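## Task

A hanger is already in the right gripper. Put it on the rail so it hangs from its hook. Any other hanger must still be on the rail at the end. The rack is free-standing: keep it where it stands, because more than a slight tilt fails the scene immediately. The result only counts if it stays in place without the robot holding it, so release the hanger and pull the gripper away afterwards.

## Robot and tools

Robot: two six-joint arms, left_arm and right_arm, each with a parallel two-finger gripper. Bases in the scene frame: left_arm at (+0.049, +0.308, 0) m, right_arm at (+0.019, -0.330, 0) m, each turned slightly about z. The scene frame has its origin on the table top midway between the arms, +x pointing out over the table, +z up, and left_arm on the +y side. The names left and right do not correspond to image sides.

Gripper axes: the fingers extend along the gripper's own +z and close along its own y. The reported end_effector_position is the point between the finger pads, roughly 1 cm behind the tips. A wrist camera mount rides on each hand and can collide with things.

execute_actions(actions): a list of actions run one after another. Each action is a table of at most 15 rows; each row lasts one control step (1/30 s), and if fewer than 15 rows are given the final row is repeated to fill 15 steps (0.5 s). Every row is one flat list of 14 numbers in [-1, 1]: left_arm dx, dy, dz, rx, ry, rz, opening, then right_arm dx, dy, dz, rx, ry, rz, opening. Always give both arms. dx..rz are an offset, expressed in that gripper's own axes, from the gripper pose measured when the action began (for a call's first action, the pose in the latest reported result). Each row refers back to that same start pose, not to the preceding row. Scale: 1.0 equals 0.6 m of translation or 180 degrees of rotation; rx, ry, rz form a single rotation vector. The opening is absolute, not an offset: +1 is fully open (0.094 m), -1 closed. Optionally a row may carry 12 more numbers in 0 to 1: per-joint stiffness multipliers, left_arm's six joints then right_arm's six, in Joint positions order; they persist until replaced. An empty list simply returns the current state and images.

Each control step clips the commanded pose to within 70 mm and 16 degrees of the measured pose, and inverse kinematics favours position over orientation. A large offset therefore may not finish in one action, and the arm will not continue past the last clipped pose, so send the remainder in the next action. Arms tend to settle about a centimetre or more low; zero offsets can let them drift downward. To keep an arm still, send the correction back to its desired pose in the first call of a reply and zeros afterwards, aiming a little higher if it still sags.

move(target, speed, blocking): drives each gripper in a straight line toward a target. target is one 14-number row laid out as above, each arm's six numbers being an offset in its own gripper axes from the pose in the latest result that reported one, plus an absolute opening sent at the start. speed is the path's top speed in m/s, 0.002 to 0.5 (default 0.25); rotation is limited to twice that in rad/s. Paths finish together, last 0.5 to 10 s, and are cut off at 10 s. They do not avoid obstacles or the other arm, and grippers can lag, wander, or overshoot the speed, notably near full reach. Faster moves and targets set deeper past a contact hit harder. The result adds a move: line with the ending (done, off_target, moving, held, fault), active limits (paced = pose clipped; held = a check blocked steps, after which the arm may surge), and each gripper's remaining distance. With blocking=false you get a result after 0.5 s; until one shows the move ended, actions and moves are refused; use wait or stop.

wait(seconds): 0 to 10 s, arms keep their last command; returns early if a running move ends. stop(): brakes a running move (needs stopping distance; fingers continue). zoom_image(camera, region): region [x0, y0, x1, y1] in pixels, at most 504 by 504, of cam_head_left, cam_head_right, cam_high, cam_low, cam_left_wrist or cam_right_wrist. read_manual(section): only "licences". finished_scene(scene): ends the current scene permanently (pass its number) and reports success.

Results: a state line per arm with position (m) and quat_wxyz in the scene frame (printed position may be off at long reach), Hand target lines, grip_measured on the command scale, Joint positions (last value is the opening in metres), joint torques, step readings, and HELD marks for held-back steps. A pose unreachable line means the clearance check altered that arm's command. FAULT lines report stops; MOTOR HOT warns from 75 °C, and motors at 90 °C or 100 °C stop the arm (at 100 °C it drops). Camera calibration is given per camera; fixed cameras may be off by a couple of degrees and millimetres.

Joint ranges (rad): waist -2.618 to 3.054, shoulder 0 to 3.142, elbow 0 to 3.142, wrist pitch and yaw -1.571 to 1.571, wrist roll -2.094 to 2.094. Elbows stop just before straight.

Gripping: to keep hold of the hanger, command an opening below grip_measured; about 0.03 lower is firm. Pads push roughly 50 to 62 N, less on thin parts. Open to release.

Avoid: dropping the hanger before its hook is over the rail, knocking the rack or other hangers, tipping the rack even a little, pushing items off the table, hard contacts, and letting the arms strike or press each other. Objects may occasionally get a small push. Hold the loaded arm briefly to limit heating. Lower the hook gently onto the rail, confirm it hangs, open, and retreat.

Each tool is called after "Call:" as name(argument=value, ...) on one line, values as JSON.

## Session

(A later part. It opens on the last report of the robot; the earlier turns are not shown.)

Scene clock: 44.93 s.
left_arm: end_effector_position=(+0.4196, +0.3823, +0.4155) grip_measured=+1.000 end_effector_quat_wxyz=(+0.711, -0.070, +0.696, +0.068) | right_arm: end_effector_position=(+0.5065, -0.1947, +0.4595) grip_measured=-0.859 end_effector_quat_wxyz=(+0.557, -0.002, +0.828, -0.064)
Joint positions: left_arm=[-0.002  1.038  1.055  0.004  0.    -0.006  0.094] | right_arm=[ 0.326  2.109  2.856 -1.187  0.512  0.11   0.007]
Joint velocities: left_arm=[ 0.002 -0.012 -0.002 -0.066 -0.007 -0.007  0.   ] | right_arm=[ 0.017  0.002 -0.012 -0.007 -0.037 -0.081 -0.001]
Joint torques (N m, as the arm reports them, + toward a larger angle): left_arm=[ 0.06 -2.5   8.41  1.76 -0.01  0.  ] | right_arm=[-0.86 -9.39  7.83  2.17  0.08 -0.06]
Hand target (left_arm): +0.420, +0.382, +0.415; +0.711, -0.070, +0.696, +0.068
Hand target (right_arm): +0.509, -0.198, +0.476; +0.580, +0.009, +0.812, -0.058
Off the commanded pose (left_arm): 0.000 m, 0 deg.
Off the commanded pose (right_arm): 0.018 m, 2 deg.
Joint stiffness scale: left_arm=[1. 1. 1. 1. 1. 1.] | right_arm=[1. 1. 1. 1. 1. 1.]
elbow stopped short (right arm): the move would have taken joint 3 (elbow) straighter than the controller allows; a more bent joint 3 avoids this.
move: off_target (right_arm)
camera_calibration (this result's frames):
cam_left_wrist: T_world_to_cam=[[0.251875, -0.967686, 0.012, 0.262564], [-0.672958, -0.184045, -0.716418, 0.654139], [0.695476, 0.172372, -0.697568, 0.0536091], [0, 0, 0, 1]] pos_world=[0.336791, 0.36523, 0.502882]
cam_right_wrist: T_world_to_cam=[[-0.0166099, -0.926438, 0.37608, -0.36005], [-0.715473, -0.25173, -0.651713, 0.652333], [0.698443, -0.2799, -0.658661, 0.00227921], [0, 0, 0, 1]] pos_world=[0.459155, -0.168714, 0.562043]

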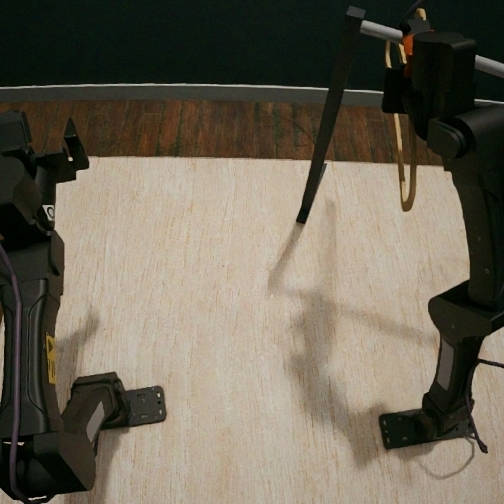

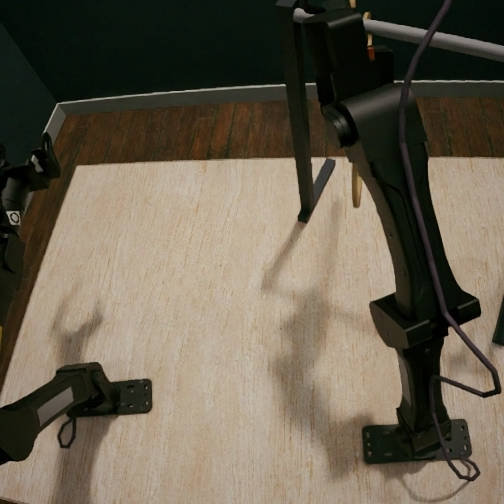

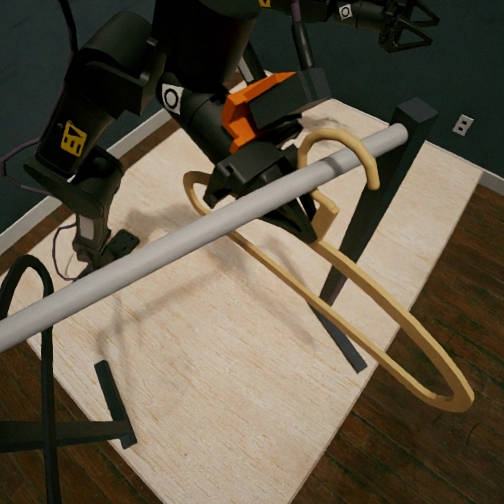

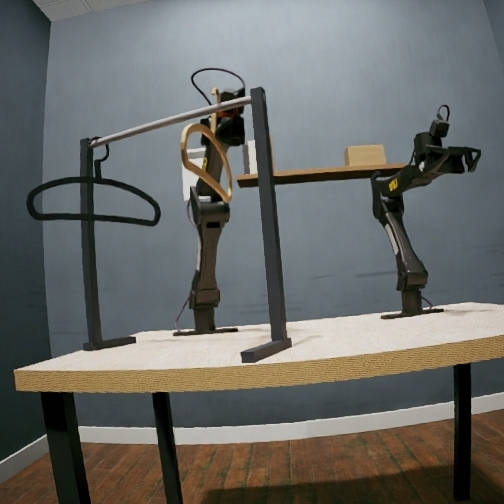

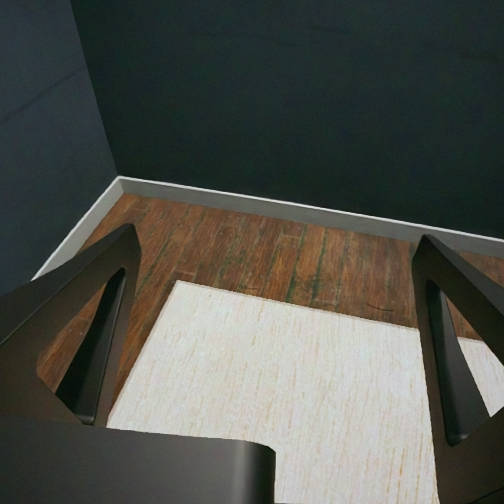

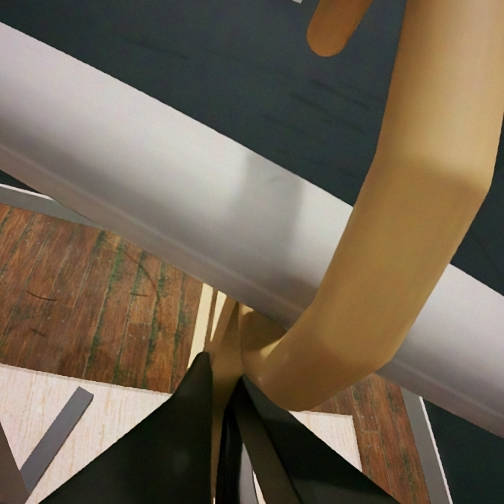

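Hook is over. Lower, release, retreat.

Call:
move(target=[0,0,0,0,0,0,1,0.04,0,0,0,0,0,-1], speed=0.04)

Call:
move(target=[0,0,0,0,0,0,1,0,0,0,0,0,0,-0.2])

Call:
move(target=[0,0,0,0,0,0,1,0.1,0,-0.4,0,0,0,-0.2], speed=0.12)

Scene clock: 50.17 s.
left_arm: end_effector_position=(+0.4196, +0.3823, +0.4155) grip_measured=+1.000 end_effector_quat_wxyz=(+0.711, -0.070, +0.696, +0.068) | right_arm: end_effector_position=(+0.5019, -0.1939, +0.4349) grip_measured=-0.859 end_effector_quat_wxyz=(+0.554, -0.003, +0.830, -0.062)
Joint positions: left_arm=[-0.002  1.038  1.055  0.004  0.    -0.006  0.094] | right_arm=[ 0.331  1.868  2.324 -0.904  0.511  0.116  0.007]
Joint velocities: left_arm=[-0.007 -0.002 -0.002  0.022  0.081 -0.022  0.   ] | right_arm=[-0.022 -0.007 -0.007 -0.037 -0.037  0.051  0.   ]
Joint torques (N m, as the arm reports them, + toward a larger angle): left_arm=[ 0.02 -2.49  8.41  1.76  0.    0.  ] | right_arm=[  0.13 -10.09   5.37   1.9    0.18  -0.04]
Hand target (left_arm): +0.420, +0.382, +0.415; +0.711, -0.070, +0.696, +0.068
Hand target (right_arm): +0.498, -0.196, +0.438; +0.557, -0.002, +0.828, -0.064
Off the commanded pose (left_arm): 0.000 m, 0 deg.
Off the commanded pose (right_arm): 0.006 m, 0 deg.
Joint stiffness scale: left_arm=[1. 1. 1. 1. 1. 1.] | right_arm=[1. 1. 1. 1. 1. 1.]
move: done
camera_calibration (this result's frames):
cam_left_wrist: T_world_to_cam=[[0.251875, -0.967686, 0.012, 0.262564], [-0.672958, -0.184045, -0.716418, 0.654139], [0.695476, 0.172372, -0.697568, 0.0536091], [0, 0, 0, 1]] pos_world=[0.336791, 0.36523, 0.502882]
cam_right_wrist: T_world_to_cam=[[-0.0104715, -0.927341, 0.374072, -0.35257], [-0.718955, -0.253018, -0.647368, 0.632812], [0.694978, -0.27572, -0.664067, -0.00561945], [0, 0, 0, 1]] pos_world=[0.455177, -0.168389, 0.537818]

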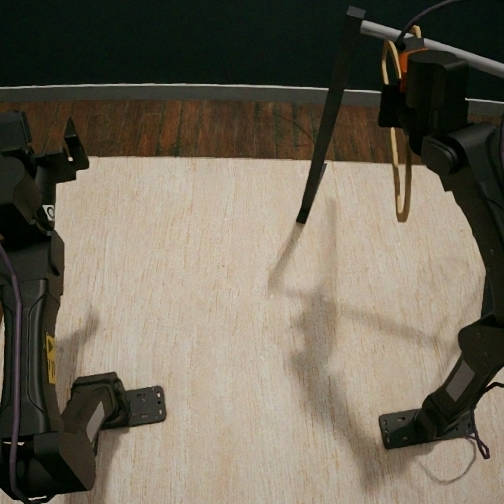

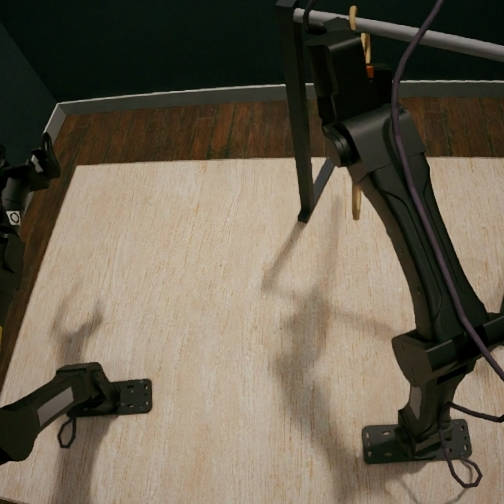

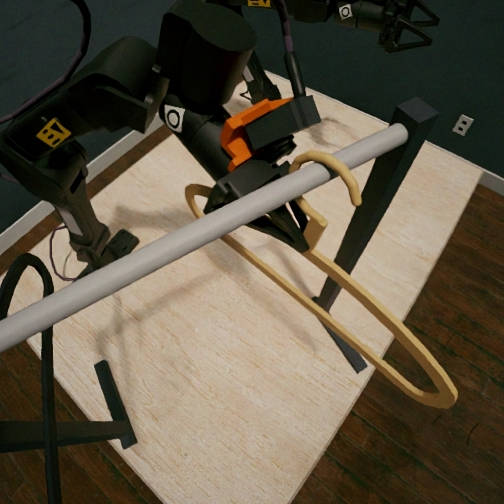

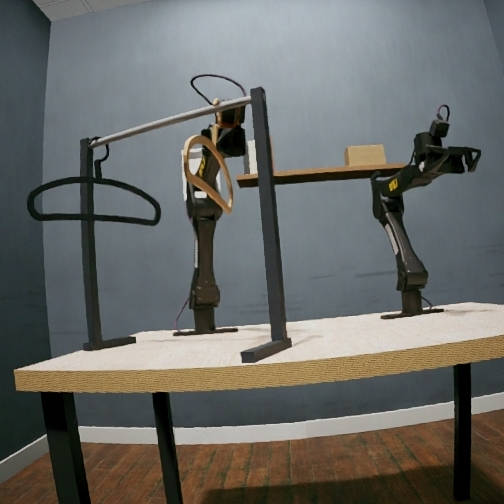

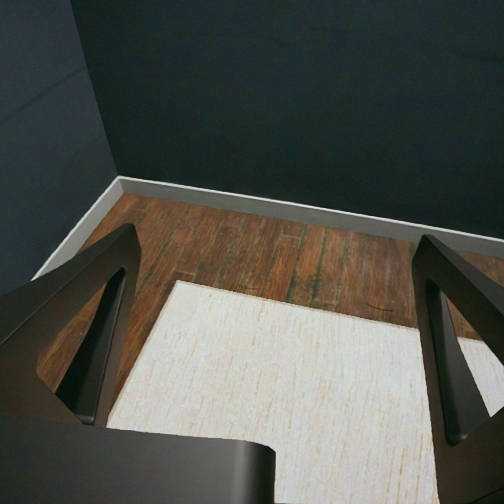

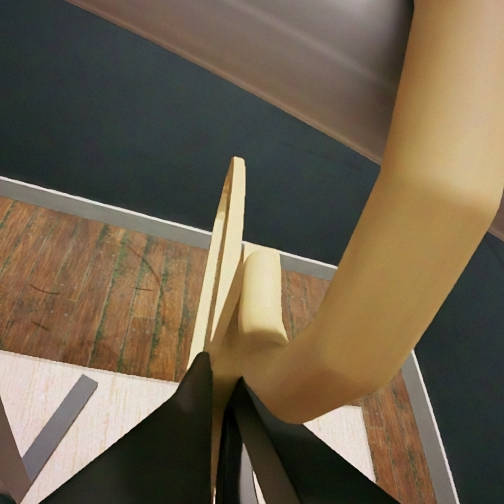

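Scene clock: 50.67 s.
left_arm: end_effector_position=(+0.4196, +0.3823, +0.4155) grip_measured=+1.000 end_effector_quat_wxyz=(+0.711, -0.070, +0.696, +0.068) | right_arm: end_effector_position=(+0.5019, -0.1936, +0.4349) grip_measured=-0.202 end_effector_quat_wxyz=(+0.554, -0.003, +0.830, -0.061)
Joint positions: left_arm=[-0.002  1.038  1.055  0.004  0.    -0.006  0.094] | right_arm=[ 0.331  1.868  2.324 -0.904  0.509  0.116  0.038]
Joint velocities: left_arm=[ 0.012  0.002 -0.007 -0.095  0.022 -0.022  0.   ] | right_arm=[ 0.007  0.002 -0.027 -0.022 -0.081 -0.022 -0.   ]
Joint torques (N m, as the arm reports them, + toward a larger angle): left_arm=[ 0.05 -2.5   8.45  1.75  0.   -0.01] | right_arm=[-0.24 -8.82  6.68  1.78  0.06 -0.03]
Hand target (left_arm): +0.420, +0.382, +0.415; +0.711, -0.070, +0.696, +0.068
Hand target (right_arm): +0.502, -0.194, +0.435; +0.554, -0.003, +0.830, -0.062
Off the commanded pose (left_arm): 0.000 m, 0 deg.
Off the commanded pose (right_arm): 0.000 m, 0 deg.
Joint stiffness scale: left_arm=[1. 1. 1. 1. 1. 1.] | right_arm=[1. 1. 1. 1. 1. 1.]
move: done
camera_calibration (this result's frames):
cam_left_wrist: T_world_to_cam=[[0.251875, -0.967686, 0.012, 0.262564], [-0.672958, -0.184045, -0.716418, 0.654139], [0.695476, 0.172372, -0.697568, 0.0536091], [0, 0, 0, 1]] pos_world=[0.336791, 0.36523, 0.502882]
cam_right_wrist: T_world_to_cam=[[-0.00887179, -0.927697, 0.373228, -0.352754], [-0.718528, -0.253665, -0.647589, 0.63269], [0.695441, -0.27392, -0.664326, -0.00531872], [0, 0, 0, 1]] pos_world=[0.455175, -0.168215, 0.537847]

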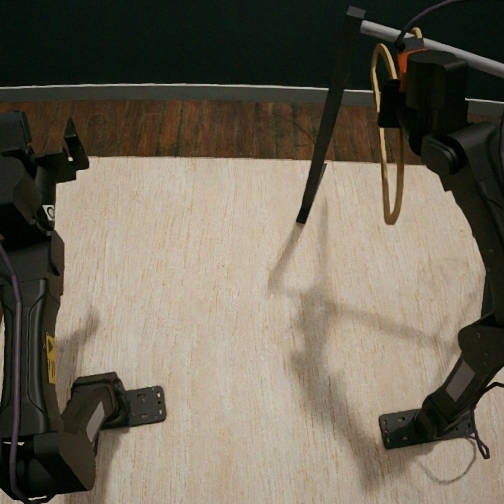

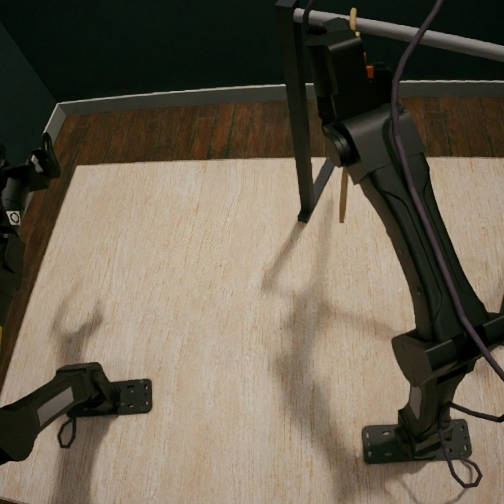

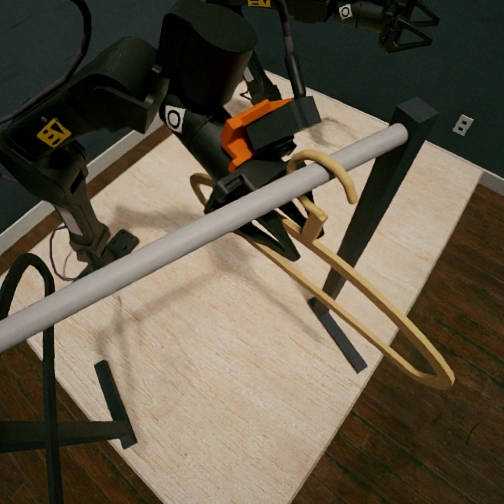

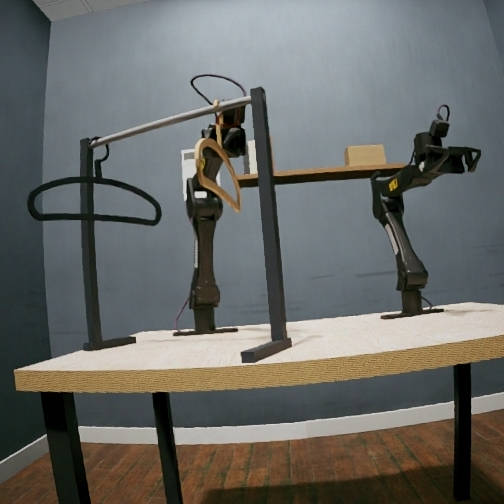

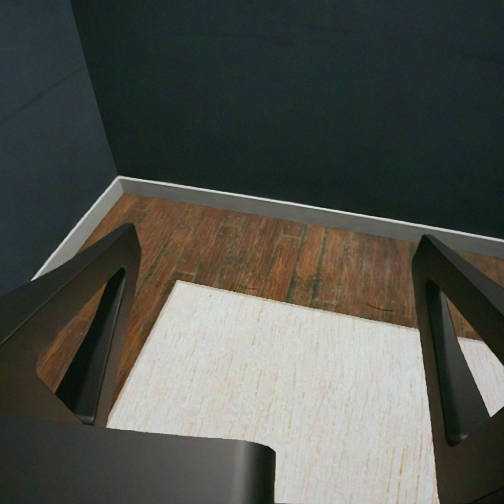

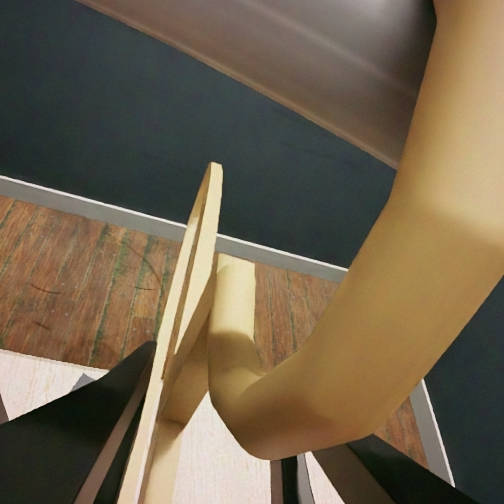

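Scene clock: 53.33 s.
left_arm: end_effector_position=(+0.4196, +0.3823, +0.4155) grip_measured=+1.000 end_effector_quat_wxyz=(+0.711, -0.070, +0.696, +0.068) | right_arm: end_effector_position=(+0.2601, -0.1602, +0.4622) grip_measured=-0.202 end_effector_quat_wxyz=(+0.559, -0.022, +0.827, -0.053)
Joint positions: left_arm=[-0.002  1.038  1.055  0.004  0.    -0.006  0.094] | right_arm=[ 1.052  1.49   2.168 -1.558  1.071  0.694  0.038]
Joint velocities: left_arm=[ 0.002  0.002 -0.002 -0.007  0.007 -0.022  0.   ] | right_arm=[ 0.007  0.007 -0.002  0.007 -0.081 -0.022  0.   ]
Joint torques (N m, as the arm reports them, + toward a larger angle): left_arm=[ 0.04 -2.48  8.43  1.75  0.    0.  ] | right_arm=[ 0.81 -5.25  5.51  1.12  0.57  0.09]
Hand target (left_arm): +0.420, +0.382, +0.415; +0.711, -0.070, +0.696, +0.068
Hand target (right_arm): +0.256, -0.170, +0.469; +0.568, -0.013, +0.822, -0.051
Off the commanded pose (left_arm): 0.000 m, 0 deg.
Off the commanded pose (right_arm): 0.017 m, 2 deg.
Joint stiffness scale: left_arm=[1. 1. 1. 1. 1. 1.] | right_arm=[1. 1. 1. 1. 1. 1.]
joint sent to its limit (right arm) — the command would take joint 4 (wrist pitch) past its lower limit, so that joint was sent only as far as its limit.
move: off_target (right_arm)
camera_calibration (this result's frames):
cam_left_wrist: T_world_to_cam=[[0.251875, -0.967686, 0.012, 0.262564], [-0.672958, -0.184045, -0.716418, 0.654139], [0.695476, 0.172372, -0.697568, 0.0536091], [0, 0, 0, 1]] pos_world=[0.336791, 0.36523, 0.502882]
cam_right_wrist: T_world_to_cam=[[0.0266626, -0.924659, 0.379861, -0.34596], [-0.701358, -0.288075, -0.652004, 0.47711], [0.71231, -0.249034, -0.656198, 0.185931], [0, 0, 0, 1]] pos_world=[0.211409, -0.136149, 0.564502]

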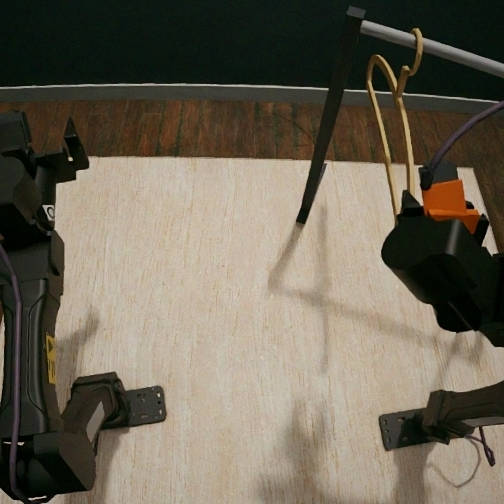

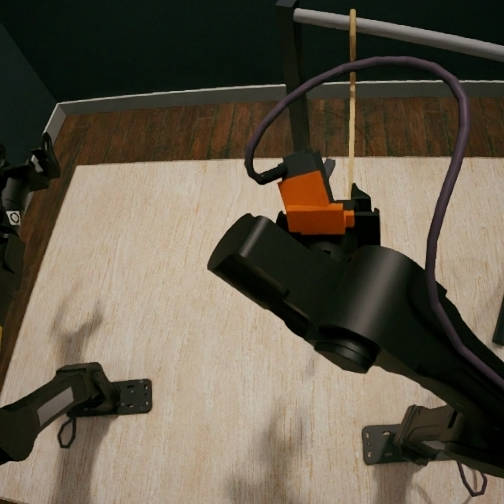

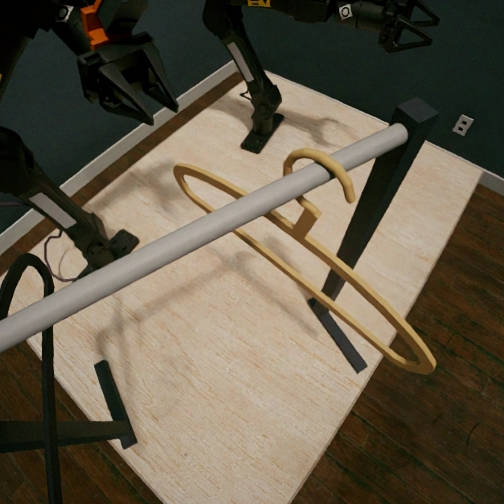

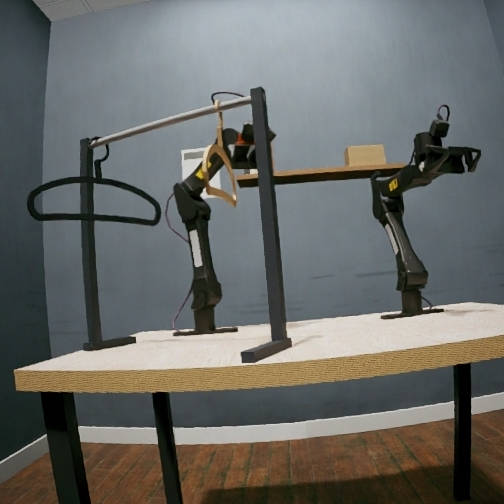

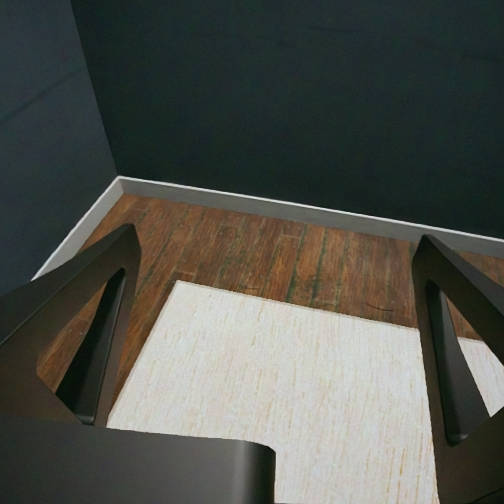

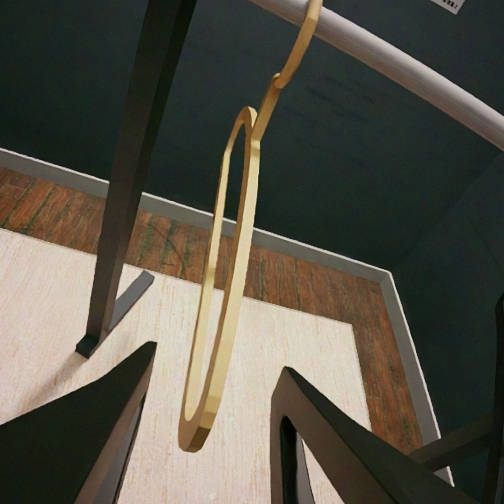

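Call:
finished_scene(scene=2)

The scene is finished: the task was done.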